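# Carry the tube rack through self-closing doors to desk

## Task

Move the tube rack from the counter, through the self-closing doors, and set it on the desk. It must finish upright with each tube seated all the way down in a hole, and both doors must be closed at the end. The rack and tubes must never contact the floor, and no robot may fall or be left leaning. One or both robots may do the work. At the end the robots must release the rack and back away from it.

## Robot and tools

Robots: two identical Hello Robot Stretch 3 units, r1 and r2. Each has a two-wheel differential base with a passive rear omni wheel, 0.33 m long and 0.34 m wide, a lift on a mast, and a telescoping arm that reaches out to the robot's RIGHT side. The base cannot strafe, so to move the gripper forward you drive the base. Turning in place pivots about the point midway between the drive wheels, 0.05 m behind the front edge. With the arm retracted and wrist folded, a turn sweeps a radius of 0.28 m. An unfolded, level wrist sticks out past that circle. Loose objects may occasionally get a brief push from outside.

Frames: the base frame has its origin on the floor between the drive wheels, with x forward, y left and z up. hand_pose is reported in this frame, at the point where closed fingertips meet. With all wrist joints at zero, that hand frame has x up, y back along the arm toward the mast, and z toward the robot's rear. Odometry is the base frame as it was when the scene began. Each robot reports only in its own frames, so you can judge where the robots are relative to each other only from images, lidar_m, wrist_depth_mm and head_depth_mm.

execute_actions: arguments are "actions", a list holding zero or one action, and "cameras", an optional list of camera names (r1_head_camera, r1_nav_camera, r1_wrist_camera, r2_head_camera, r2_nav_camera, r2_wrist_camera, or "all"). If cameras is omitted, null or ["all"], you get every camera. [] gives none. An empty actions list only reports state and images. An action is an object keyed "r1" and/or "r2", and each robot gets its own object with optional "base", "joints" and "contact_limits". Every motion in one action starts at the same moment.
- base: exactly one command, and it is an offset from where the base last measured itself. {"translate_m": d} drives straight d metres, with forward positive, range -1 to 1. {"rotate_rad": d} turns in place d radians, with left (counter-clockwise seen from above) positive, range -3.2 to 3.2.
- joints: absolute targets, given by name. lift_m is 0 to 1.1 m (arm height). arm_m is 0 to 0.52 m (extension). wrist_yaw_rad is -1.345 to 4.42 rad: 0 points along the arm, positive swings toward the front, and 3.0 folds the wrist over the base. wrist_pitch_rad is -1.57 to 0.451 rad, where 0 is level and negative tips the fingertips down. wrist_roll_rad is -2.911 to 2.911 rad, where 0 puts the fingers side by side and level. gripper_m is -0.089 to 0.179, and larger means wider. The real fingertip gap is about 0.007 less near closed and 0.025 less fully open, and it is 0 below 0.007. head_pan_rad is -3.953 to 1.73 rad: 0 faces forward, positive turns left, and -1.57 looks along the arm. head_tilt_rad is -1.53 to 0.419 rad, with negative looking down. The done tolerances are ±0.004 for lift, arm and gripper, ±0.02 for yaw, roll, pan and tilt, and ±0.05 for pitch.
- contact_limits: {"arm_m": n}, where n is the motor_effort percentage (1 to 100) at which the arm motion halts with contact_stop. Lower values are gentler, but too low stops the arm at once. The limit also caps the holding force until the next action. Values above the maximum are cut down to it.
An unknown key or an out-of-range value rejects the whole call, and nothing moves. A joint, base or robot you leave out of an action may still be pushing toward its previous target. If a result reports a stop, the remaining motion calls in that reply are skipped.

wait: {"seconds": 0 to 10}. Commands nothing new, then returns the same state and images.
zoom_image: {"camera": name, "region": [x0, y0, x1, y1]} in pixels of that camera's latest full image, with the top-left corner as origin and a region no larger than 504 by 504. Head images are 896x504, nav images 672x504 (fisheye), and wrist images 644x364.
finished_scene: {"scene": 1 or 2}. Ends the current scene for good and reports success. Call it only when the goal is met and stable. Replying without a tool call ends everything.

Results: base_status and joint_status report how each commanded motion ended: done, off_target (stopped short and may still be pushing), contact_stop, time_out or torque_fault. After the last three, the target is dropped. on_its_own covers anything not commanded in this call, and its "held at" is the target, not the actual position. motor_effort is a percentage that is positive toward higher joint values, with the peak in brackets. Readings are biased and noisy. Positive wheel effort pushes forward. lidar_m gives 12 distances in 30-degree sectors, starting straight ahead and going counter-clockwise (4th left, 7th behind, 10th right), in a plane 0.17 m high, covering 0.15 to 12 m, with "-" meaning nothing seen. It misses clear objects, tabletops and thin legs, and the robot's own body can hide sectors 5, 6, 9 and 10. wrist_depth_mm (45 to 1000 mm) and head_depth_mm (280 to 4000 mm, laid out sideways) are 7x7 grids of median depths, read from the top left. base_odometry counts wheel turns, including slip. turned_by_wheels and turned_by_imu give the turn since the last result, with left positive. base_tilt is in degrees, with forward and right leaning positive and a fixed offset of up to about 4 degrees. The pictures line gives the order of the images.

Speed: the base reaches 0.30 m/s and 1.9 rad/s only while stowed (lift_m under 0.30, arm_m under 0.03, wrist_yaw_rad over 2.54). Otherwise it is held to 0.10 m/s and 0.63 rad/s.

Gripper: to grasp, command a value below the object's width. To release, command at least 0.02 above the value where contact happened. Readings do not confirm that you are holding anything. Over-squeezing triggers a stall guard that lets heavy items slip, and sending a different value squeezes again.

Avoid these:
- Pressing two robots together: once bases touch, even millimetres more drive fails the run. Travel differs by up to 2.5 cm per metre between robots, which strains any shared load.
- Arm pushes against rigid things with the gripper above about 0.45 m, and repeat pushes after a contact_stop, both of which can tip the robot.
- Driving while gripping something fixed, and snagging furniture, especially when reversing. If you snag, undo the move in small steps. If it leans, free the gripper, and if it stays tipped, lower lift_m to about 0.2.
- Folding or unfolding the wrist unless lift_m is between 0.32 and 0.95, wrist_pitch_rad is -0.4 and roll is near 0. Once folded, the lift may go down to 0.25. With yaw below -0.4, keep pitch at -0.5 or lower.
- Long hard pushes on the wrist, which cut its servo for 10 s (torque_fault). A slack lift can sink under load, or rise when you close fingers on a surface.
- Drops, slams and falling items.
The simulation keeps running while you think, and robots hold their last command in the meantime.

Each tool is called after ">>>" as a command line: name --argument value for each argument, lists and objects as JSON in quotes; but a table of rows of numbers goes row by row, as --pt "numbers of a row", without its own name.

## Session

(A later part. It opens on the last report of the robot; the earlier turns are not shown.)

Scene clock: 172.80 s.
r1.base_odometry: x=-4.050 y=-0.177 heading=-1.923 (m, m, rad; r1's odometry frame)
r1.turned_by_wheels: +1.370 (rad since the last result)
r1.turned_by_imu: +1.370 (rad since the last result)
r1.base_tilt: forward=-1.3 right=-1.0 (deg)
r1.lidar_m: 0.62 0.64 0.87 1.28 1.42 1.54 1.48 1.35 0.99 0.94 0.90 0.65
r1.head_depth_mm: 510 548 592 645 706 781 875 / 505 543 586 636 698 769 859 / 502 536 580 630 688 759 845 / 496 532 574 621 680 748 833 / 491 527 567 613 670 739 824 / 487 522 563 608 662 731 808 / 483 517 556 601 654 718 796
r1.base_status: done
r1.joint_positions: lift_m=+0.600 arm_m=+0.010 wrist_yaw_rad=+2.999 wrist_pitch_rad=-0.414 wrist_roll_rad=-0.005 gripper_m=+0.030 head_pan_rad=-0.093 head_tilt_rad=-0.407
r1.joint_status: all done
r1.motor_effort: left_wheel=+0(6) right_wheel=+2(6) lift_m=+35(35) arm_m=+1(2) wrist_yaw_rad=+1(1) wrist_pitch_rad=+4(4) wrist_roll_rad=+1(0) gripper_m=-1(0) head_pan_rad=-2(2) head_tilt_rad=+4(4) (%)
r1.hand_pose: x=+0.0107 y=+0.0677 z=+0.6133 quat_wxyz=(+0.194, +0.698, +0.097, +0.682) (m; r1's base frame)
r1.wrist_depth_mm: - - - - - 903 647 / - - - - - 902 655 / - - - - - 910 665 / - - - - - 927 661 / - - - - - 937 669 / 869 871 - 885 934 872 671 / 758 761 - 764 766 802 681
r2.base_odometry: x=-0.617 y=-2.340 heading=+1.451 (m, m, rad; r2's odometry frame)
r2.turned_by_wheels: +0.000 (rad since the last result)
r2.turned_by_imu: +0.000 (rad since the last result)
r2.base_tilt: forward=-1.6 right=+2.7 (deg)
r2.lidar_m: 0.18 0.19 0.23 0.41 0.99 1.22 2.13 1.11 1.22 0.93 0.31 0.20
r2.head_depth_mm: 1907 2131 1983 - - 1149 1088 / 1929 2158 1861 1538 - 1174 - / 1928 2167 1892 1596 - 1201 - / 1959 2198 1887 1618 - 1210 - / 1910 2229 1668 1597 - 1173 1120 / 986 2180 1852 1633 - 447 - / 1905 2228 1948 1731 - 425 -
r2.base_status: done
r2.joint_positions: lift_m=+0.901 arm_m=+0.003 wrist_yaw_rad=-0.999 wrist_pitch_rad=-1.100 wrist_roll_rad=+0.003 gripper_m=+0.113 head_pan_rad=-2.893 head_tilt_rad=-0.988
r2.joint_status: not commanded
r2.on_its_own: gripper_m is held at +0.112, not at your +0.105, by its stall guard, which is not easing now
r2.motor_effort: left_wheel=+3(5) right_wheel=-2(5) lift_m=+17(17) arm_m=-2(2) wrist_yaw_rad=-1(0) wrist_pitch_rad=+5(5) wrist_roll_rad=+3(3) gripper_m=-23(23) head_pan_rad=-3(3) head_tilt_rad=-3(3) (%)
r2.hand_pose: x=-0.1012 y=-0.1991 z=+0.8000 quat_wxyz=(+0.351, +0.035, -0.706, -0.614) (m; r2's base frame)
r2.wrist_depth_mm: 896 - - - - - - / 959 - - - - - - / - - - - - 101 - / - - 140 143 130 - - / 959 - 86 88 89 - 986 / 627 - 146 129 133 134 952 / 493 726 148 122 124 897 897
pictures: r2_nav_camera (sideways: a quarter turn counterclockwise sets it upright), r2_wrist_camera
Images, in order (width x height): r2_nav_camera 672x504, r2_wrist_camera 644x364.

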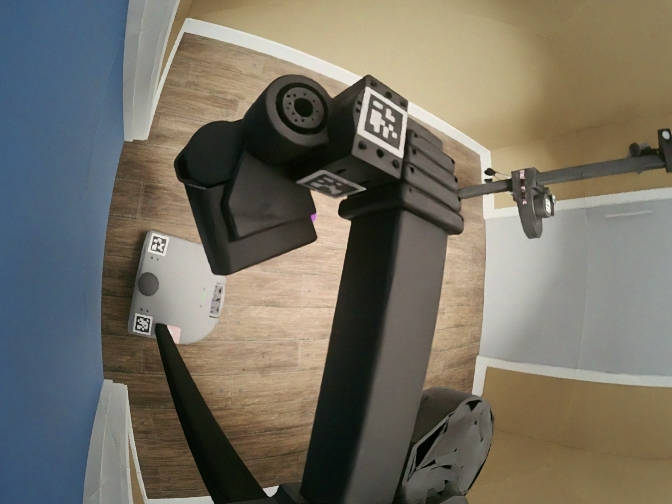

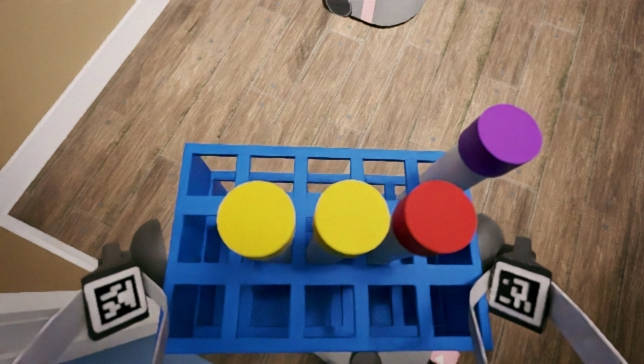

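>>> execute_actions --actions '[{"r1":{"joints":{"wrist_yaw_rad":0,"lift_m":0.9,"gripper_m":0.09,"head_pan_rad":-1.57,"head_tilt_rad":-0.5}},"r2":{"base":{"translate_m":-0.25}}}]' --cameras '["r2_nav_camera"]'

>>> execute_actions --actions '[{"r1":{"joints":{"lift_m":0.97,"wrist_pitch_rad":0,"arm_m":0.3}},"r2":{"base":{"rotate_rad":-1.5},"joints":{"head_pan_rad":0,"head_tilt_rad":-0.7}}}]' --cameras '["r1_wrist_camera","r2_nav_camera"]'

Scene clock: 183.27 s.
r1.base_odometry: x=-4.050 y=-0.177 heading=-1.923 (m, m, rad; r1's odometry frame)
r1.turned_by_wheels: +0.000 (rad since the last result)
r1.turned_by_imu: -0.002 (rad since the last result)
r1.base_tilt: forward=-1.3 right=-1.0 (deg)
r1.lidar_m: 0.62 0.64 0.87 1.28 1.10 1.54 1.48 1.35 0.99 0.94 0.90 0.65
r1.head_depth_mm: 777 843 923 1020 1139 1271 - / 775 842 924 1019 1140 1260 - / 778 848 923 1023 1147 1246 - / 775 834 916 1025 1145 1262 1313 / 766 834 912 1012 1145 1304 1309 / 780 846 925 1028 1148 1307 1316 / 779 847 926 1027 1148 1305 1319
r1.base_status: not commanded
r1.joint_positions: lift_m=+0.900 arm_m=+0.010 wrist_yaw_rad=+0.002 wrist_pitch_rad=-0.414 wrist_roll_rad=-0.005 gripper_m=+0.090 head_pan_rad=-1.563 head_tilt_rad=-0.494
r1.joint_status: all done
r1.motor_effort: left_wheel=+0(1) right_wheel=+2(2) lift_m=+35(36) arm_m=+2(2) wrist_yaw_rad=-1(1) wrist_pitch_rad=+5(5) wrist_roll_rad=+0(0) gripper_m=+0(79) head_pan_rad=-3(35) head_tilt_rad=-3(15) (%)
r1.hand_pose: x=-0.0211 y=-0.3797 z=+0.9133 quat_wxyz=(+0.694, +0.147, -0.690, -0.145) (m; r1's base frame)
r1.wrist_depth_mm: 627 627 613 610 609 609 603 / 680 668 665 668 663 661 659 / 730 735 725 718 730 718 713 / 771 804 804 808 791 795 786 / 786 884 855 875 881 871 867 / 797 967 - - 966 979 969 / 785 - - - - - -
r2.base_odometry: x=-0.647 y=-2.588 heading=+1.451 (m, m, rad; r2's odometry frame)
r2.turned_by_wheels: +0.000 (rad since the last result)
r2.turned_by_imu: +0.000 (rad since the last result)
r2.base_tilt: forward=-1.5 right=+2.7 (deg)
r2.lidar_m: 0.43 0.43 0.50 0.89 0.95 1.18 1.88 0.91 1.25 1.15 0.66 0.47
r2.head_depth_mm: 1669 1973 1977 - - 1147 1089 / 1690 1998 1858 1546 - 1174 - / 1712 2004 1863 1591 - 1203 - / 1723 2029 1894 1637 - 1212 - / 1741 2064 1915 1483 - 1181 1123 / 1761 2087 1932 1431 - 447 - / 1770 2045 1810 1730 - 425 -
r2.base_status: done
r2.joint_positions: lift_m=+0.901 arm_m=+0.003 wrist_yaw_rad=-0.999 wrist_pitch_rad=-1.100 wrist_roll_rad=+0.003 gripper_m=+0.113 head_pan_rad=-2.893 head_tilt_rad=-0.988
r2.joint_status: not commanded
r2.on_its_own: gripper_m is held at +0.112, not at your +0.105, by its stall guard, which is not easing now
r2.motor_effort: left_wheel=+2(4) right_wheel=-2(4) lift_m=+17(17) arm_m=-2(2) wrist_yaw_rad=-1(1) wrist_pitch_rad=+5(5) wrist_roll_rad=+3(3) gripper_m=-23(23) head_pan_rad=-3(3) head_tilt_rad=-3(3) (%)
r2.hand_pose: x=-0.1012 y=-0.1991 z=+0.8000 quat_wxyz=(+0.351, +0.035, -0.706, -0.614) (m; r2's base frame)
r2.wrist_depth_mm: 947 - - - - - - / 987 - - - - - - / - - - - - 101 - / - - 141 144 130 - - / 993 993 86 88 90 997 995 / 922 - 146 130 134 134 952 / 905 914 146 122 125 904 949
pictures: r2_nav_camera (sideways: a quarter turn counterclockwise sets it upright)
Images, in order (width x height): r2_nav_camera 672x504.

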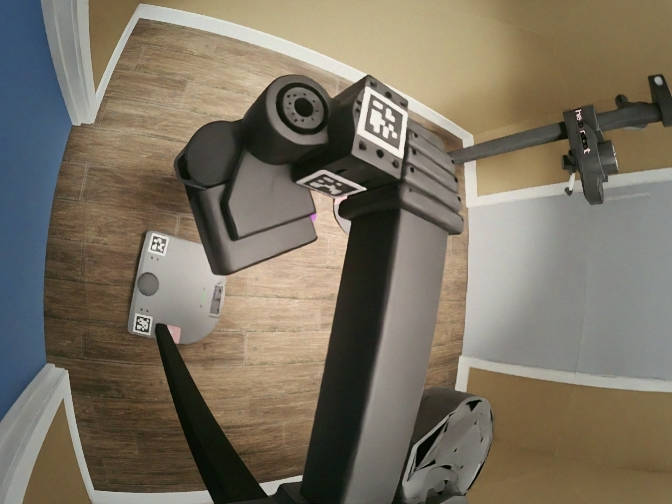

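Scene clock: 186.63 s.
r1.base_odometry: x=-4.050 y=-0.177 heading=-1.923 (m, m, rad; r1's odometry frame)
r1.turned_by_wheels: +0.000 (rad since the last result)
r1.turned_by_imu: -0.001 (rad since the last result)
r1.base_tilt: forward=-1.2 right=-1.1 (deg)
r1.lidar_m: 0.62 0.64 0.87 1.28 1.42 1.54 1.48 1.35 0.99 0.94 0.90 0.65
r1.head_depth_mm: 775 844 897 1039 1147 1293 1299 / 773 846 895 1064 1145 1302 1306 / 777 845 889 - 1148 1298 1307 / 776 823 900 1025 1145 1307 1310 / 768 835 917 1010 1147 1295 1311 / 776 845 925 1028 1147 1306 1320 / 777 842 925 1026 1147 1296 1321
r1.base_status: not commanded
r1.joint_positions: lift_m=+0.970 arm_m=+0.300 wrist_yaw_rad=+0.000 wrist_pitch_rad=-0.022 wrist_roll_rad=-0.005 gripper_m=+0.090 head_pan_rad=-1.563 head_tilt_rad=-0.494
r1.joint_status: all done
r1.motor_effort: left_wheel=+0(1) right_wheel=+2(2) lift_m=+35(37) arm_m=+4(5) wrist_yaw_rad=+0(1) wrist_pitch_rad=+8(8) wrist_roll_rad=+0(0) gripper_m=+0(0) head_pan_rad=-2(2) head_tilt_rad=-3(4) (%)
r1.hand_pose: x=-0.0214 y=-0.7003 z=+1.0787 quat_wxyz=(+0.709, +0.008, -0.705, -0.008) (m; r1's base frame)
r1.wrist_depth_mm: 369 369 369 370 373 370 373 / 378 378 376 375 380 381 381 / 389 388 386 388 389 393 393 / 401 399 398 402 404 403 400 / 414 410 409 411 409 410 411 / 423 423 426 422 421 424 425 / 434 436 435 435 437 438 436
r2.base_odometry: x=-0.647 y=-2.588 heading=-0.049 (m, m, rad; r2's odometry frame)
r2.turned_by_wheels: -1.500 (rad since the last result)
r2.turned_by_imu: -1.521 (rad since the last result)
r2.base_tilt: forward=-1.6 right=+2.7 (deg)
r2.lidar_m: 1.15 0.67 0.46 0.43 0.44 0.50 0.95 0.96 1.24 1.88 0.91 1.23
r2.head_depth_mm: 973 1093 1246 1439 1592 1352 1156 / 966 1080 1230 1434 1598 1372 1171 / 960 1076 1225 1410 1584 1389 1180 / 950 1066 1206 1406 1589 1399 1182 / 943 1055 1195 1383 1596 1409 1191 / 934 1046 1189 1365 1517 1350 1183 / 931 1035 1131 1099 1034 986 1074
r2.base_status: done
r2.joint_positions: lift_m=+0.901 arm_m=+0.003 wrist_yaw_rad=-0.999 wrist_pitch_rad=-1.100 wrist_roll_rad=+0.003 gripper_m=+0.113 head_pan_rad=-0.007 head_tilt_rad=-0.705
r2.joint_status: all done
r2.on_its_own: gripper_m is held at +0.112, not at your +0.105, by its stall guard, which is not easing now
r2.motor_effort: left_wheel=+2(4) right_wheel=-2(5) lift_m=+17(17) arm_m=-3(2) wrist_yaw_rad=+0(1) wrist_pitch_rad=+5(5) wrist_roll_rad=+3(3) gripper_m=-23(23) head_pan_rad=+2(35) head_tilt_rad=+2(18) (%)
r2.hand_pose: x=-0.1012 y=-0.1991 z=+0.8000 quat_wxyz=(+0.351, +0.035, -0.706, -0.614) (m; r2's base frame)
r2.wrist_depth_mm: - - - - - 936 817 / - - - - - - 901 / - - - - - 102 - / - - 141 141 129 - 893 / 951 - 86 88 90 - 782 / 934 - 146 130 133 134 706 / 857 894 148 123 124 894 703
pictures: r1_wrist_camera, r2_nav_camera (sideways: a quarter turn counterclockwise sets it upright)
Images, in order (width x height): r1_wrist_camera 644x364, r2_nav_camera 672x504.

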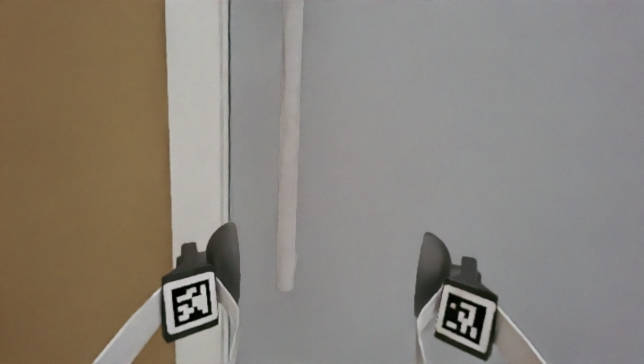

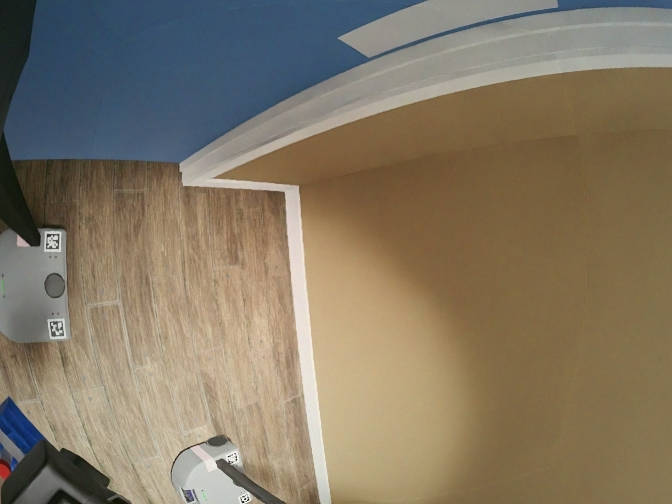

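>>> execute_actions --actions '[{"r1":{"base":{"translate_m":0.04},"joints":{"arm_m":0.45}},"r2":{"base":{"translate_m":0.25},"joints":{"wrist_yaw_rad":2.0}}}]' --cameras '["r1_wrist_camera","r2_wrist_camera"]'

Scene clock: 190.53 s.
r1.base_odometry: x=-4.064 y=-0.214 heading=-1.923 (m, m, rad; r1's odometry frame)
r1.turned_by_wheels: +0.000 (rad since the last result)
r1.turned_by_imu: -0.001 (rad since the last result)
r1.base_tilt: forward=-1.2 right=-1.0 (deg)
r1.lidar_m: 0.58 0.60 0.81 1.28 1.42 1.59 1.52 1.36 0.99 0.93 0.84 0.61
r1.head_depth_mm: 774 842 895 1054 1145 1296 1302 / 778 843 - 1017 1144 1295 1302 / 776 833 - 1023 1138 1290 1306 / 778 843 923 1023 1150 1302 1311 / 766 844 923 1023 1145 1302 1312 / 776 843 921 1021 1146 1298 1312 / 775 844 926 1020 1148 1297 1322
r1.base_status: done
r1.joint_positions: lift_m=+0.970 arm_m=+0.450 wrist_yaw_rad=+0.000 wrist_pitch_rad=-0.022 wrist_roll_rad=-0.005 gripper_m=+0.090 head_pan_rad=-1.563 head_tilt_rad=-0.494
r1.joint_status: all done
r1.motor_effort: left_wheel=-2(1) right_wheel=+2(6) lift_m=+35(35) arm_m=+4(5) wrist_yaw_rad=+0(0) wrist_pitch_rad=+7(7) wrist_roll_rad=+0(0) gripper_m=+0(1) head_pan_rad=-2(2) head_tilt_rad=-3(3) (%)
r1.hand_pose: x=-0.0214 y=-0.8503 z=+1.0787 quat_wxyz=(+0.709, +0.008, -0.705, -0.008) (m; r1's base frame)
r1.wrist_depth_mm: 231 219 231 229 231 231 232 / 237 224 236 235 237 238 239 / 242 231 242 241 244 243 244 / 250 238 248 249 249 250 251 / 256 245 255 256 256 257 257 / 263 260 263 260 264 263 264 / 272 264 269 268 273 272 271
r2.base_odometry: x=-0.397 y=-2.600 heading=-0.049 (m, m, rad; r2's odometry frame)
r2.turned_by_wheels: +0.000 (rad since the last result)
r2.turned_by_imu: +0.001 (rad since the last result)
r2.base_tilt: forward=-1.5 right=+2.6 (deg)
r2.lidar_m: 0.90 0.57 0.48 0.45 0.46 0.60 1.12 1.22 1.57 1.86 0.80 0.96
r2.head_depth_mm: 751 842 960 1115 1331 1356 1160 / 748 837 956 1102 1310 1370 1171 / 743 830 945 1091 1297 1386 1178 / 735 822 932 1080 1280 1392 1184 / 731 815 921 1072 1253 1407 1194 / 725 807 919 1055 1253 1352 1179 / 719 803 910 1030 1091 1032 984
r2.base_status: done
r2.joint_positions: lift_m=+0.901 arm_m=+0.003 wrist_yaw_rad=+1.998 wrist_pitch_rad=-1.100 wrist_roll_rad=+0.004 gripper_m=+0.113 head_pan_rad=-0.007 head_tilt_rad=-0.705
r2.joint_status: all done
r2.on_its_own: gripper_m is held at +0.112, not at your +0.105, by its stall guard, which is not easing now
r2.motor_effort: left_wheel=+1(7) right_wheel=-2(2) lift_m=+17(17) arm_m=-2(2) wrist_yaw_rad=+3(3) wrist_pitch_rad=+5(5) wrist_roll_rad=+2(3) gripper_m=-23(23) head_pan_rad=+2(3) head_tilt_rad=+3(2) (%)
r2.hand_pose: x=+0.0650 y=-0.1088 z=+0.8000 quat_wxyz=(+0.637, +0.707, -0.016, +0.305) (m; r2's base frame)
r2.wrist_depth_mm: 559 636 982 - - 964 865 / 581 735 - - - - - / 643 862 - - - 102 - / 679 922 140 141 129 - - / 709 893 87 89 90 990 988 / - - 145 130 133 134 807 / 771 898 120 123 152 899 766
pictures: r1_wrist_camera, r2_wrist_camera
Images, in order (width x height): r1_wrist_camera 644x364, r2_wrist_camera 644x364.

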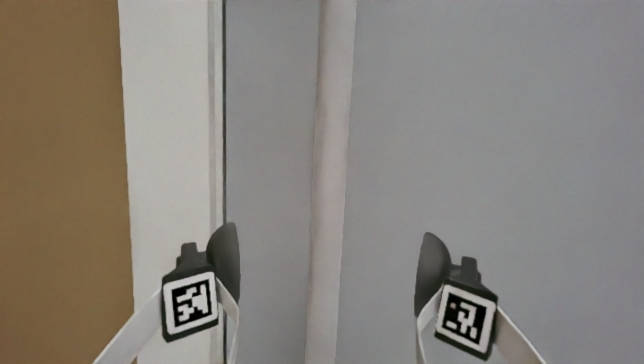

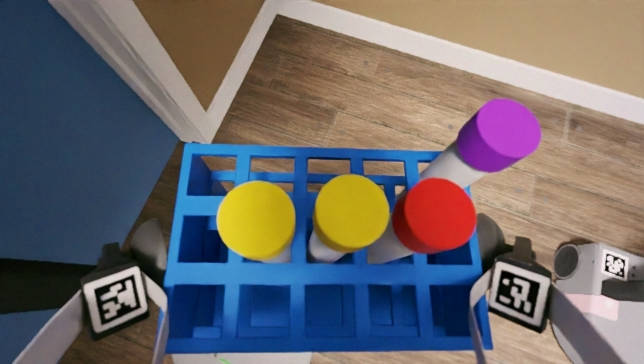

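>>> execute_actions --actions '[{"r1":{"joints":{"arm_m":0.515}},"r2":{"base":{"rotate_rad":-1.48}}}]' --cameras '["r1_wrist_camera"]'

>>> execute_actions --actions '[{"r1":{"joints":{"gripper_m":-0.025}}}]' --cameras '["r1_wrist_camera"]'

>>> execute_actions --actions '[{"r1":{"base":{"translate_m":-0.018},"joints":{"arm_m":0.40}}}]' --cameras '["r1_wrist_camera"]'

Scene clock: 194.10 s.
r1.base_odometry: x=-4.064 y=-0.214 heading=-1.923 (m, m, rad; r1's odometry frame)
r1.turned_by_wheels: +0.000 (rad since the last result)
r1.turned_by_imu: -0.001 (rad since the last result)
r1.base_tilt: forward=-1.3 right=-1.0 (deg)
r1.lidar_m: 0.58 0.60 0.81 0.99 1.42 1.58 1.52 1.36 0.99 0.93 0.84 0.61
r1.head_depth_mm: 777 842 898 1041 1147 1291 1302 / 775 843 951 1021 1141 1297 1299 / 775 822 - 1021 1142 1299 1305 / 777 844 925 1024 1142 1303 1313 / 766 841 925 1021 1151 1302 1312 / 777 845 926 1022 1148 1304 1320 / 776 846 925 1026 1145 1303 1323
r1.base_status: not commanded
r1.joint_positions: lift_m=+0.970 arm_m=+0.515 wrist_yaw_rad=+0.000 wrist_pitch_rad=-0.022 wrist_roll_rad=-0.005 gripper_m=+0.090 head_pan_rad=-1.563 head_tilt_rad=-0.494
r1.joint_status: all done
r1.motor_effort: left_wheel=-1(1) right_wheel=+1(1) lift_m=+35(35) arm_m=+4(4) wrist_yaw_rad=+0(0) wrist_pitch_rad=+7(7) wrist_roll_rad=+0(0) gripper_m=+0(0) head_pan_rad=-3(2) head_tilt_rad=-3(4) (%)
r1.hand_pose: x=-0.0214 y=-0.9153 z=+1.0787 quat_wxyz=(+0.709, +0.008, -0.705, -0.008) (m; r1's base frame)
r1.wrist_depth_mm: 159 159 170 109 171 171 171 / 162 162 175 114 175 175 175 / 166 167 179 118 179 180 180 / 172 170 184 120 184 185 184 / 177 175 189 122 190 190 190 / 191 179 195 126 195 195 195 / 196 186 200 199 201 200 201
r2.base_odometry: x=-0.397 y=-2.600 heading=-1.528 (m, m, rad; r2's odometry frame)
r2.turned_by_wheels: -1.480 (rad since the last result)
r2.turned_by_imu: -1.501 (rad since the last result)
r2.base_tilt: forward=-1.5 right=+2.7 (deg)
r2.lidar_m: 1.87 0.80 0.94 0.90 0.51 0.47 0.45 0.47 0.65 1.19 1.24 1.71
r2.head_depth_mm: 1557 1743 1986 2066 1640 1362 1162 / 1564 1749 1986 2092 1654 1362 1172 / 1557 1743 1995 2120 1670 1377 1167 / 1569 1761 1991 2180 1680 1323 1181 / 1200 1757 1992 2174 1496 1302 1196 / 619 1757 1933 1967 1668 1355 1201 / 620 701 2010 2153 1746 1437 1209
r2.base_status: done
r2.joint_positions: lift_m=+0.901 arm_m=+0.003 wrist_yaw_rad=+1.999 wrist_pitch_rad=-1.100 wrist_roll_rad=+0.004 gripper_m=+0.113 head_pan_rad=-0.007 head_tilt_rad=-0.705
r2.joint_status: not commanded
r2.on_its_own: gripper_m is held at +0.112, not at your +0.105, by its stall guard, which is not easing now
r2.motor_effort: left_wheel=+2(7) right_wheel=-2(4) lift_m=+17(17) arm_m=-1(2) wrist_yaw_rad=+2(2) wrist_pitch_rad=+5(5) wrist_roll_rad=+2(2) gripper_m=-23(23) head_pan_rad=+2(2) head_tilt_rad=+2(3) (%)
r2.hand_pose: x=+0.0650 y=-0.1088 z=+0.8000 quat_wxyz=(+0.637, +0.707, -0.016, +0.306) (m; r2's base frame)
r2.wrist_depth_mm: 977 - - - - - - / - - - - - - - / - - - - - 101 - / - - 141 143 140 - - / 972 - 86 87 89 - - / - - 146 130 133 134 944 / 838 923 120 123 153 931 902
pictures: r1_wrist_camera
Images, in order (width x height): r1_wrist_camera 644x364.

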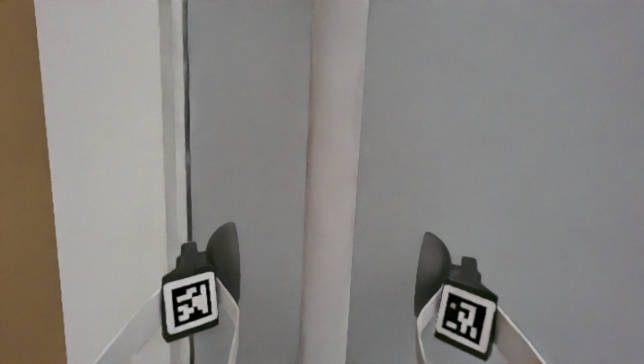

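Scene clock: 195.73 s.
r1.base_odometry: x=-4.064 y=-0.214 heading=-1.923 (m, m, rad; r1's odometry frame)
r1.turned_by_wheels: +0.000 (rad since the last result)
r1.turned_by_imu: +0.000 (rad since the last result)
r1.base_tilt: forward=-1.3 right=-1.1 (deg)
r1.lidar_m: 0.58 0.60 0.81 0.99 1.42 1.59 1.52 1.36 0.99 0.93 0.84 0.61
r1.head_depth_mm: 776 841 898 1035 1146 1306 1298 / 775 841 951 1023 1140 1303 1302 / 775 824 - 1025 1146 1303 1301 / 777 841 924 1023 1145 1301 1308 / 765 843 920 1023 1149 1295 1315 / 777 844 926 1026 1147 1295 1317 / 777 843 924 1025 1143 1300 1320
r1.base_status: not commanded
r1.joint_positions: lift_m=+0.970 arm_m=+0.515 wrist_yaw_rad=+0.001 wrist_pitch_rad=-0.022 wrist_roll_rad=-0.005 gripper_m=-0.024 head_pan_rad=-1.563 head_tilt_rad=-0.494
r1.joint_status: all done
r1.motor_effort: left_wheel=-1(0) right_wheel=+0(1) lift_m=+35(35) arm_m=+4(4) wrist_yaw_rad=-1(0) wrist_pitch_rad=+8(8) wrist_roll_rad=+0(0) gripper_m=-14(88) head_pan_rad=-2(2) head_tilt_rad=-4(3) (%)
r1.hand_pose: x=-0.0211 y=-0.9153 z=+1.0787 quat_wxyz=(+0.709, +0.009, -0.705, -0.008) (m; r1's base frame)
r1.wrist_depth_mm: 158 158 171 109 171 171 171 / 163 162 175 112 175 175 175 / 168 167 179 118 180 179 180 / 172 171 184 120 184 185 184 / 176 175 189 122 190 190 189 / 193 180 195 123 195 194 194 / 197 185 201 201 202 200 200
r2.base_odometry: x=-0.397 y=-2.600 heading=-1.528 (m, m, rad; r2's odometry frame)
r2.turned_by_wheels: +0.000 (rad since the last result)
r2.turned_by_imu: +0.000 (rad since the last result)
r2.base_tilt: forward=-1.5 right=+2.6 (deg)
r2.lidar_m: 1.86 0.80 0.94 0.90 0.50 0.47 0.45 0.47 0.65 1.19 1.25 1.71
r2.head_depth_mm: 1565 1744 1972 2071 1659 1354 1162 / 1570 1753 1976 2101 1642 1375 1170 / 1567 1740 1985 2121 1670 1377 1177 / 1568 1751 2008 2161 1687 1319 1179 / 1200 1755 2007 2190 1487 1303 1193 / 620 1756 1929 1981 1667 1346 1196 / 621 703 2001 2142 1738 1435 1208
r2.base_status: not commanded
r2.joint_positions: lift_m=+0.901 arm_m=+0.003 wrist_yaw_rad=+1.999 wrist_pitch_rad=-1.100 wrist_roll_rad=+0.004 gripper_m=+0.113 head_pan_rad=-0.007 head_tilt_rad=-0.705
r2.joint_status: not commanded
r2.on_its_own: gripper_m is held at +0.112, not at your +0.105, by its stall guard, which is not easing now
r2.motor_effort: left_wheel=+2(3) right_wheel=-2(2) lift_m=+16(17) arm_m=-2(2) wrist_yaw_rad=+3(2) wrist_pitch_rad=+5(5) wrist_roll_rad=+2(2) gripper_m=-23(24) head_pan_rad=+3(2) head_tilt_rad=+2(2) (%)
r2.hand_pose: x=+0.0650 y=-0.1088 z=+0.8000 quat_wxyz=(+0.637, +0.707, -0.016, +0.306) (m; r2's base frame)
r2.wrist_depth_mm: 953 - - - - - - / - - - - - - - / - - - - - 101 - / - - 140 143 139 - - / 976 992 86 88 89 995 - / - - 145 130 133 134 965 / 860 872 120 123 152 897 914
pictures: r1_wrist_camera
Images, in order (width x height): r1_wrist_camera 644x364.

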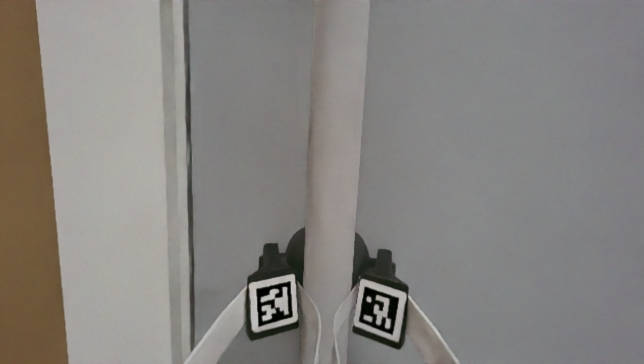

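Scene clock: 197.83 s.
r1.base_odometry: x=-4.057 y=-0.197 heading=-1.923 (m, m, rad; r1's odometry frame)
r1.turned_by_wheels: +0.000 (rad since the last result)
r1.turned_by_imu: +0.000 (rad since the last result)
r1.base_tilt: forward=-1.2 right=-1.0 (deg)
r1.lidar_m: 0.60 0.62 0.84 0.98 0.94 1.57 1.50 1.35 0.90 0.83 0.87 0.62
r1.head_depth_mm: 697 761 809 947 1043 1192 1298 / 690 749 - 918 1031 1177 1270 / 677 731 - 913 1009 1147 1271 / 673 732 800 904 1005 1180 1276 / 767 832 914 1026 1150 1297 1313 / 774 842 925 1024 1147 1304 1317 / 776 845 927 1024 1149 1304 1317
r1.base_status: done
r1.joint_positions: lift_m=+0.970 arm_m=+0.400 wrist_yaw_rad=+0.008 wrist_pitch_rad=-0.021 wrist_roll_rad=-0.006 gripper_m=-0.024 head_pan_rad=-1.563 head_tilt_rad=-0.494
r1.joint_status: all done
r1.motor_effort: left_wheel=+2(14) right_wheel=-1(17) lift_m=+35(35) arm_m=-6(10) wrist_yaw_rad=-7(31) wrist_pitch_rad=+7(8) wrist_roll_rad=+0(0) gripper_m=-15(17) head_pan_rad=-2(2) head_tilt_rad=-4(4) (%)
r1.hand_pose: x=-0.0193 y=-0.8011 z=+1.0789 quat_wxyz=(+0.709, +0.011, -0.705, -0.005) (m; r1's base frame)
r1.wrist_depth_mm: 279 276 166 110 176 182 187 / 285 281 170 115 180 187 192 / 292 288 174 118 186 191 198 / 301 297 179 120 191 197 204 / 310 305 184 122 197 204 211 / 318 316 189 123 203 209 217 / 327 328 196 199 210 216 225
r2.base_odometry: x=-0.397 y=-2.600 heading=-1.528 (m, m, rad; r2's odometry frame)
r2.turned_by_wheels: +0.000 (rad since the last result)
r2.turned_by_imu: +0.000 (rad since the last result)
r2.base_tilt: forward=-1.6 right=+2.7 (deg)
r2.lidar_m: 1.77 0.80 0.94 0.90 0.50 0.47 0.45 0.47 0.65 1.20 1.24 1.71
r2.head_depth_mm: 1556 1737 1969 2098 1636 1360 1165 / 1529 1706 1955 2105 1664 1371 1167 / 1516 1699 1932 2092 1663 1379 1171 / 1488 1655 1897 2053 1628 1323 1180 / 736 1658 1906 2083 1447 1299 1191 / 612 1734 1878 1985 1677 1381 1196 / 616 714 1998 2125 1745 1435 1202
r2.base_status: not commanded
r2.joint_positions: lift_m=+0.901 arm_m=+0.003 wrist_yaw_rad=+1.999 wrist_pitch_rad=-1.100 wrist_roll_rad=+0.004 gripper_m=+0.113 head_pan_rad=-0.007 head_tilt_rad=-0.705
r2.joint_status: not commanded
r2.on_its_own: gripper_m is held at +0.112, not at your +0.105, by its stall guard, which is not easing now
r2.motor_effort: left_wheel=+2(2) right_wheel=-2(2) lift_m=+18(17) arm_m=-1(2) wrist_yaw_rad=+2(2) wrist_pitch_rad=+5(5) wrist_roll_rad=+2(2) gripper_m=-23(23) head_pan_rad=+3(3) head_tilt_rad=+2(2) (%)
r2.hand_pose: x=+0.0650 y=-0.1088 z=+0.8000 quat_wxyz=(+0.637, +0.707, -0.016, +0.306) (m; r2's base frame)
r2.wrist_depth_mm: 951 - - - - - - / 993 - - - - - - / - - - - - 101 - / - - 141 143 139 - - / - 974 86 88 90 996 - / - - 146 129 133 134 959 / 856 867 120 123 152 908 927
pictures: r1_wrist_camera
Images, in order (width x height): r1_wrist_camera 644x364.

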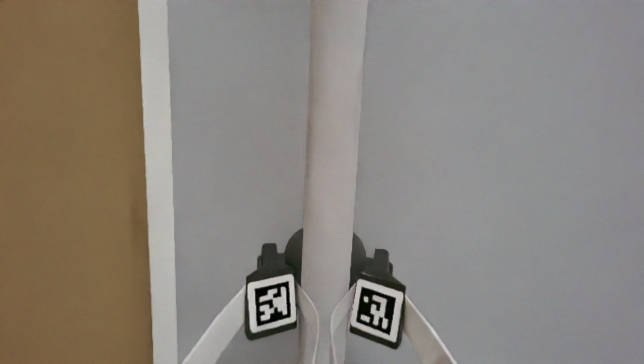

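Working. Continue.

>>> execute_actions --actions '[{"r1":{"base":{"translate_m":-0.035},"joints":{"arm_m":0.28}}}]' --cameras '[]'

>>> execute_actions --actions '[{"r1":{"base":{"translate_m":-0.05},"joints":{"arm_m":0.175}}}]' --cameras '[]'

>>> execute_actions --actions '[{"r1":{"base":{"translate_m":-0.06},"joints":{"arm_m":0.078}}}]' --cameras '[]'

>>> execute_actions --actions '[{"r1":{"base":{"translate_m":-0.05},"joints":{"arm_m":0.01}}}]' --cameras '["r1_wrist_camera","r2_nav_camera"]'

Scene clock: 200.47 s.
r1.base_odometry: x=-4.045 y=-0.164 heading=-1.923 (m, m, rad; r1's odometry frame)
r1.turned_by_wheels: +0.000 (rad since the last result)
r1.turned_by_imu: +0.000 (rad since the last result)
r1.base_tilt: forward=-1.3 right=-1.1 (deg)
r1.lidar_m: 0.63 0.65 0.88 0.98 0.92 1.53 1.47 1.35 0.80 0.70 0.91 0.66
r1.head_depth_mm: 612 670 717 839 931 1070 1230 / 596 651 694 - 896 1022 1198 / 578 629 674 - 862 983 1141 / 566 618 667 748 836 955 1110 / 748 822 915 1018 1134 1305 1319 / 779 846 927 1023 1145 1306 1318 / 779 847 922 1030 1149 1304 1315
r1.base_status: done
r1.joint_positions: lift_m=+0.970 arm_m=+0.280 wrist_yaw_rad=+0.016 wrist_pitch_rad=-0.023 wrist_roll_rad=-0.006 gripper_m=-0.024 head_pan_rad=-1.563 head_tilt_rad=-0.494
r1.joint_status: all done
r1.motor_effort: left_wheel=+4(15) right_wheel=-4(24) lift_m=+35(35) arm_m=-6(9) wrist_yaw_rad=-12(50) wrist_pitch_rad=+7(7) wrist_roll_rad=+1(0) gripper_m=-15(19) head_pan_rad=-2(3) head_tilt_rad=-3(3) (%)
r1.hand_pose: x=-0.0174 y=-0.6810 z=+1.0785 quat_wxyz=(+0.710, +0.014, -0.704, -0.003) (m; r1's base frame)
r1.wrist_depth_mm: 393 389 162 111 183 196 211 / 403 397 166 115 188 202 216 / 413 405 170 117 194 208 225 / 427 424 175 119 199 215 233 / 433 433 180 122 206 222 241 / 447 442 183 123 216 230 249 / 461 456 192 198 223 238 260
r2.base_odometry: x=-0.397 y=-2.600 heading=-1.528 (m, m, rad; r2's odometry frame)
r2.turned_by_wheels: +0.000 (rad since the last result)
r2.turned_by_imu: +0.000 (rad since the last result)
r2.base_tilt: forward=-1.5 right=+2.6 (deg)
r2.lidar_m: 0.79 0.80 0.94 0.90 0.50 0.47 0.45 0.47 0.65 1.19 1.24 1.71
r2.head_depth_mm: 1522 1704 1988 2048 1651 1354 1164 / 1486 1660 1904 2095 1656 1370 1166 / 1452 1612 1839 2067 1684 1384 1176 / 1376 1572 1784 1997 1477 1318 1189 / 631 1528 1758 1936 1397 1296 1191 / 618 713 832 2123 1717 1411 1205 / 619 1761 2006 2132 1740 1432 1207
r2.base_status: not commanded
r2.joint_positions: lift_m=+0.901 arm_m=+0.003 wrist_yaw_rad=+1.999 wrist_pitch_rad=-1.100 wrist_roll_rad=+0.004 gripper_m=+0.113 head_pan_rad=-0.007 head_tilt_rad=-0.705
r2.joint_status: not commanded
r2.on_its_own: gripper_m is held at +0.112, not at your +0.105, by its stall guard, which is not easing now
r2.motor_effort: left_wheel=+2(2) right_wheel=-2(2) lift_m=+17(17) arm_m=-1(1) wrist_yaw_rad=+1(2) wrist_pitch_rad=+5(5) wrist_roll_rad=+2(2) gripper_m=-23(23) head_pan_rad=+3(3) head_tilt_rad=+3(3) (%)
r2.hand_pose: x=+0.0650 y=-0.1088 z=+0.8000 quat_wxyz=(+0.637, +0.707, -0.016, +0.306) (m; r2's base frame)
r2.wrist_depth_mm: 960 - - - - - - / - - - - - - - / - - - - - 101 - / - - 141 143 140 - - / - - 86 88 89 - 992 / - - 146 130 134 133 935 / 849 894 120 123 152 897 923
pictures: none
No camera images: the call's "cameras" was empty. Leave "cameras" out to get every camera's image.

Scene clock: 202.93 s.
r1.base_odometry: x=-4.028 y=-0.118 heading=-1.923 (m, m, rad; r1's odometry frame)
r1.turned_by_wheels: +0.000 (rad since the last result)
r1.turned_by_imu: -0.001 (rad since the last result)
r1.base_tilt: forward=-1.2 right=-1.1 (deg)
r1.lidar_m: 0.68 0.71 0.95 0.91 0.91 1.47 1.42 1.37 0.71 0.58 0.98 0.71
r1.head_depth_mm: 539 592 644 - 878 969 1156 / 516 565 610 - 821 908 1063 / 493 536 585 - - 843 984 / 475 511 558 625 701 793 907 / 464 509 567 963 1110 1276 1314 / 769 832 926 1023 1148 1303 1315 / 777 846 924 1028 1146 1305 1319
r1.base_status: done
r1.joint_positions: lift_m=+0.970 arm_m=+0.175 wrist_yaw_rad=+0.053 wrist_pitch_rad=-0.024 wrist_roll_rad=-0.007 gripper_m=-0.024 head_pan_rad=-1.563 head_tilt_rad=-0.494
r1.joint_status: all done
r1.on_its_own: wrist_yaw_rad is held at +0.053, not at your +0.000, by its stall guard, which is not easing now
r1.motor_effort: left_wheel=+1(14) right_wheel=+0(24) lift_m=+35(35) arm_m=-5(10) wrist_yaw_rad=+0(60) wrist_pitch_rad=+8(8) wrist_roll_rad=+1(1) gripper_m=-15(20) head_pan_rad=-3(2) head_tilt_rad=-3(4) (%)
r1.hand_pose: x=-0.0079 y=-0.5756 z=+1.0782 quat_wxyz=(+0.710, +0.028, -0.704, +0.010) (m; r1's base frame)
r1.wrist_depth_mm: 504 153 160 111 189 208 231 / 520 157 164 116 194 215 240 / 531 161 168 118 201 223 248 / 552 166 172 120 207 231 259 / 567 561 177 122 214 240 271 / 575 565 180 124 225 248 282 / 606 589 189 198 232 258 295
r2.base_odometry: x=-0.397 y=-2.600 heading=-1.528 (m, m, rad; r2's odometry frame)
r2.turned_by_wheels: +0.000 (rad since the last result)
r2.turned_by_imu: +0.000 (rad since the last result)
r2.base_tilt: forward=-1.6 right=+2.7 (deg)
r2.lidar_m: 0.78 0.93 0.94 0.90 0.50 0.47 0.45 0.47 0.65 1.19 1.25 1.71
r2.head_depth_mm: 1495 1701 1953 2084 1647 1366 1164 / 1432 1615 1847 2042 1661 1372 1168 / 1376 1550 1761 1998 1673 1353 1178 / 661 1481 1678 1922 1487 1290 1188 / 616 1420 1552 1791 1558 1303 1191 / 608 1672 1997 2169 1748 1417 1197 / 1574 1778 2006 2128 1731 1433 1212
r2.base_status: not commanded
r2.joint_positions: lift_m=+0.901 arm_m=+0.003 wrist_yaw_rad=+1.999 wrist_pitch_rad=-1.100 wrist_roll_rad=+0.004 gripper_m=+0.113 head_pan_rad=-0.007 head_tilt_rad=-0.705
r2.joint_status: not commanded
r2.on_its_own: gripper_m is held at +0.112, not at your +0.105, by its stall guard, which is not easing now
r2.motor_effort: left_wheel=+2(2) right_wheel=-2(2) lift_m=+17(17) arm_m=-2(3) wrist_yaw_rad=+3(2) wrist_pitch_rad=+5(5) wrist_roll_rad=+2(2) gripper_m=-23(23) head_pan_rad=+2(2) head_tilt_rad=+2(2) (%)
r2.hand_pose: x=+0.0650 y=-0.1088 z=+0.8000 quat_wxyz=(+0.637, +0.707, -0.016, +0.306) (m; r2's base frame)
r2.wrist_depth_mm: 987 - - - - - - / - - - - - - - / - - - - - 101 - / - - 140 143 140 - - / 985 953 87 88 89 - 991 / - - 146 130 134 134 954 / 837 926 121 123 152 902 911
pictures: none
No camera images: the call's "cameras" was empty. Leave "cameras" out to get every camera's image.

Scene clock: 204.87 s.
r1.base_odometry: x=-4.007 y=-0.061 heading=-1.923 (m, m, rad; r1's odometry frame)
r1.turned_by_wheels: +0.000 (rad since the last result)
r1.turned_by_imu: +0.000 (rad since the last result)
r1.base_tilt: forward=-1.2 right=-1.0 (deg)
r1.lidar_m: 0.74 0.77 1.04 0.89 1.41 1.42 1.36 1.37 0.63 0.48 0.97 0.78
r1.head_depth_mm: 470 517 576 621 - - 1106 / 443 485 537 589 - - 937 / 418 455 500 537 - - 851 / 389 426 465 506 573 657 752 / 378 409 445 493 557 648 1250 / 376 812 911 1027 1155 1305 1311 / 767 846 927 1028 1152 1302 1318
r1.base_status: done
r1.joint_positions: lift_m=+0.970 arm_m=+0.078 wrist_yaw_rad=+0.070 wrist_pitch_rad=-0.025 wrist_roll_rad=-0.007 gripper_m=-0.024 head_pan_rad=-1.563 head_tilt_rad=-0.494
r1.joint_status: all done
r1.on_its_own: wrist_yaw_rad is held at +0.053, not at your +0.000, by its stall guard, which is not easing now; wrist_yaw_rad is at rest, and its effort (-13) is outside its rest range (-12 to +12)
r1.motor_effort: left_wheel=+2(9) right_wheel=-3(15) lift_m=+35(35) arm_m=-6(10) wrist_yaw_rad=-13(45) wrist_pitch_rad=+8(8) wrist_roll_rad=+0(1) gripper_m=-17(18) head_pan_rad=-2(2) head_tilt_rad=-3(4) (%)
r1.hand_pose: x=-0.0035 y=-0.4784 z=+1.0780 quat_wxyz=(+0.710, +0.034, -0.704, +0.016) (m; r1's base frame)
r1.wrist_depth_mm: 619 144 157 112 197 225 265 / 629 148 161 114 204 233 275 / 637 153 165 116 210 242 290 / 650 157 169 119 216 253 302 / 677 161 173 122 225 264 319 / 706 165 175 123 240 275 333 / 724 172 186 134 248 289 353
r2.base_odometry: x=-0.397 y=-2.600 heading=-1.528 (m, m, rad; r2's odometry frame)
r2.turned_by_wheels: +0.000 (rad since the last result)
r2.turned_by_imu: +0.000 (rad since the last result)
r2.base_tilt: forward=-1.5 right=+2.7 (deg)
r2.lidar_m: 0.77 1.27 0.94 0.90 0.50 0.47 0.45 0.47 0.65 1.19 1.24 1.71
r2.head_depth_mm: 1473 1666 1931 2065 1652 1361 1154 / 1388 1570 1798 2007 1657 1357 1167 / 679 1473 1672 1918 1673 1313 1175 / 610 1384 1564 1767 1397 1285 1184 / 609 708 1419 2008 1708 1335 1195 / 727 1766 1997 2164 1726 1401 1202 / 1576 1755 2006 2144 1746 1425 1214
r2.base_status: not commanded
r2.joint_positions: lift_m=+0.901 arm_m=+0.003 wrist_yaw_rad=+1.999 wrist_pitch_rad=-1.100 wrist_roll_rad=+0.004 gripper_m=+0.113 head_pan_rad=-0.007 head_tilt_rad=-0.705
r2.joint_status: not commanded
r2.on_its_own: gripper_m is held at +0.112, not at your +0.105, by its stall guard, which is not easing now
r2.motor_effort: left_wheel=+2(2) right_wheel=-2(2) lift_m=+17(17) arm_m=-3(2) wrist_yaw_rad=+2(2) wrist_pitch_rad=+5(5) wrist_roll_rad=+2(2) gripper_m=-23(23) head_pan_rad=+2(2) head_tilt_rad=+1(2) (%)
r2.hand_pose: x=+0.0650 y=-0.1088 z=+0.8000 quat_wxyz=(+0.637, +0.707, -0.016, +0.306) (m; r2's base frame)
r2.wrist_depth_mm: 974 - - - - - - / - - - - - - - / - - - - - 101 - / - - 141 144 140 - - / 984 - 86 88 89 - - / - - 145 130 133 134 966 / 854 853 121 123 151 942 929
pictures: none
No camera images: the call's "cameras" was empty. Leave "cameras" out to get every camera's image.

Scene clock: 207.03 s.
r1.base_odometry: x=-3.990 y=-0.014 heading=-1.923 (m, m, rad; r1's odometry frame)
r1.turned_by_wheels: +0.000 (rad since the last result)
r1.turned_by_imu: -0.001 (rad since the last result)
r1.base_tilt: forward=-1.2 right=-1.1 (deg)
r1.lidar_m: 0.79 0.82 1.11 0.89 1.42 1.36 1.31 1.35 0.58 0.40 0.43 0.83
r1.head_depth_mm: 420 466 521 592 655 - - / 391 430 476 535 623 - - / 365 398 438 481 - - - / 332 358 390 434 482 553 645 / 323 349 378 415 458 519 607 / 305 331 367 431 1130 1311 1314 / 759 836 929 1029 1151 1308 1329
r1.base_status: done
r1.joint_positions: lift_m=+0.970 arm_m=+0.011 wrist_yaw_rad=+0.095 wrist_pitch_rad=-0.025 wrist_roll_rad=-0.007 gripper_m=-0.024 head_pan_rad=-1.563 head_tilt_rad=-0.494
r1.joint_status: all done
r1.on_its_own: wrist_yaw_rad is held at +0.098, not at your +0.000, by its stall guard, which is not easing now
r1.motor_effort: left_wheel=+0(8) right_wheel=+1(12) lift_m=+35(35) arm_m=-7(9) wrist_yaw_rad=+3(39) wrist_pitch_rad=+9(9) wrist_roll_rad=+0(1) gripper_m=-14(19) head_pan_rad=-2(2) head_tilt_rad=-4(3) (%)
r1.hand_pose: x=+0.0028 y=-0.4099 z=+1.0779 quat_wxyz=(+0.709, +0.043, -0.703, +0.025) (m; r1's base frame)
r1.wrist_depth_mm: 691 140 155 110 202 239 293 / 718 143 158 113 210 250 307 / 734 147 162 120 216 258 322 / 745 151 166 122 225 270 339 / 770 157 171 122 233 282 360 / 800 161 172 124 252 298 379 / 821 166 184 165 253 312 406
r2.base_odometry: x=-0.397 y=-2.600 heading=-1.528 (m, m, rad; r2's odometry frame)
r2.turned_by_wheels: +0.000 (rad since the last result)
r2.turned_by_imu: +0.000 (rad since the last result)
r2.base_tilt: forward=-1.5 right=+2.8 (deg)
r2.lidar_m: 0.76 1.27 0.94 0.90 0.51 0.47 0.45 0.47 0.65 1.19 1.25 1.71
r2.head_depth_mm: 1448 1654 1942 2072 1647 1362 1162 / 1306 1524 1757 1970 1650 1368 1170 / 603 1415 1609 1855 1471 1304 1177 / 613 709 1432 1642 1376 1298 1181 / 678 1264 1885 2079 1719 1400 1200 / 1577 1770 2005 2179 1745 1416 1200 / 1573 1763 1987 2147 1756 1429 1210
r2.base_status: not commanded
r2.joint_positions: lift_m=+0.901 arm_m=+0.003 wrist_yaw_rad=+1.999 wrist_pitch_rad=-1.100 wrist_roll_rad=+0.004 gripper_m=+0.113 head_pan_rad=-0.007 head_tilt_rad=-0.705
r2.joint_status: not commanded
r2.on_its_own: gripper_m is held at +0.112, not at your +0.105, by its stall guard, which is not easing now
r2.motor_effort: left_wheel=+2(2) right_wheel=-1(3) lift_m=+17(17) arm_m=-2(2) wrist_yaw_rad=+2(1) wrist_pitch_rad=+5(5) wrist_roll_rad=+2(2) gripper_m=-23(23) head_pan_rad=+3(2) head_tilt_rad=+3(2) (%)
r2.hand_pose: x=+0.0650 y=-0.1088 z=+0.8000 quat_wxyz=(+0.637, +0.707, -0.016, +0.306) (m; r2's base frame)
r2.wrist_depth_mm: 938 - - - - - - / - - - - - - - / - - - - - 101 - / - - 140 143 139 - - / 977 985 86 88 89 996 979 / - - 146 130 133 134 968 / 851 866 120 123 152 898 903
pictures: r1_wrist_camera, r2_nav_camera (sideways: a quarter turn counterclockwise sets it upright)
Images, in order (width x height): r1_wrist_camera 644x364, r2_nav_camera 672x504.

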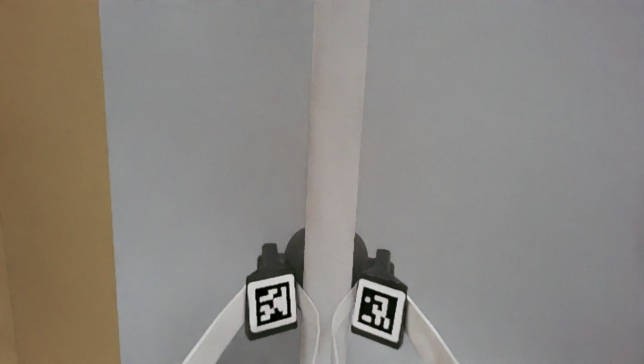

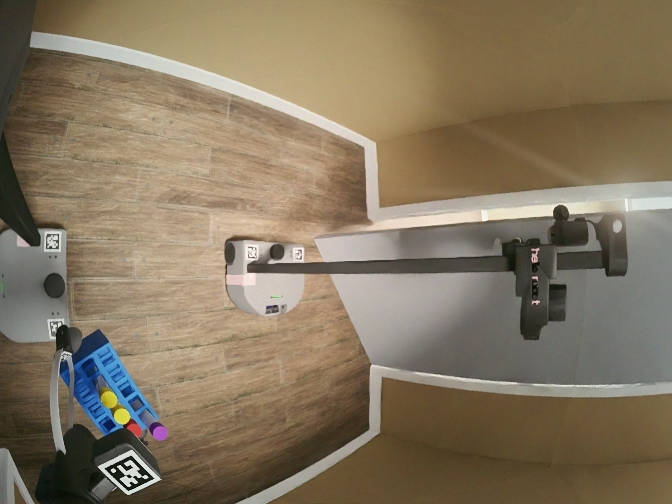

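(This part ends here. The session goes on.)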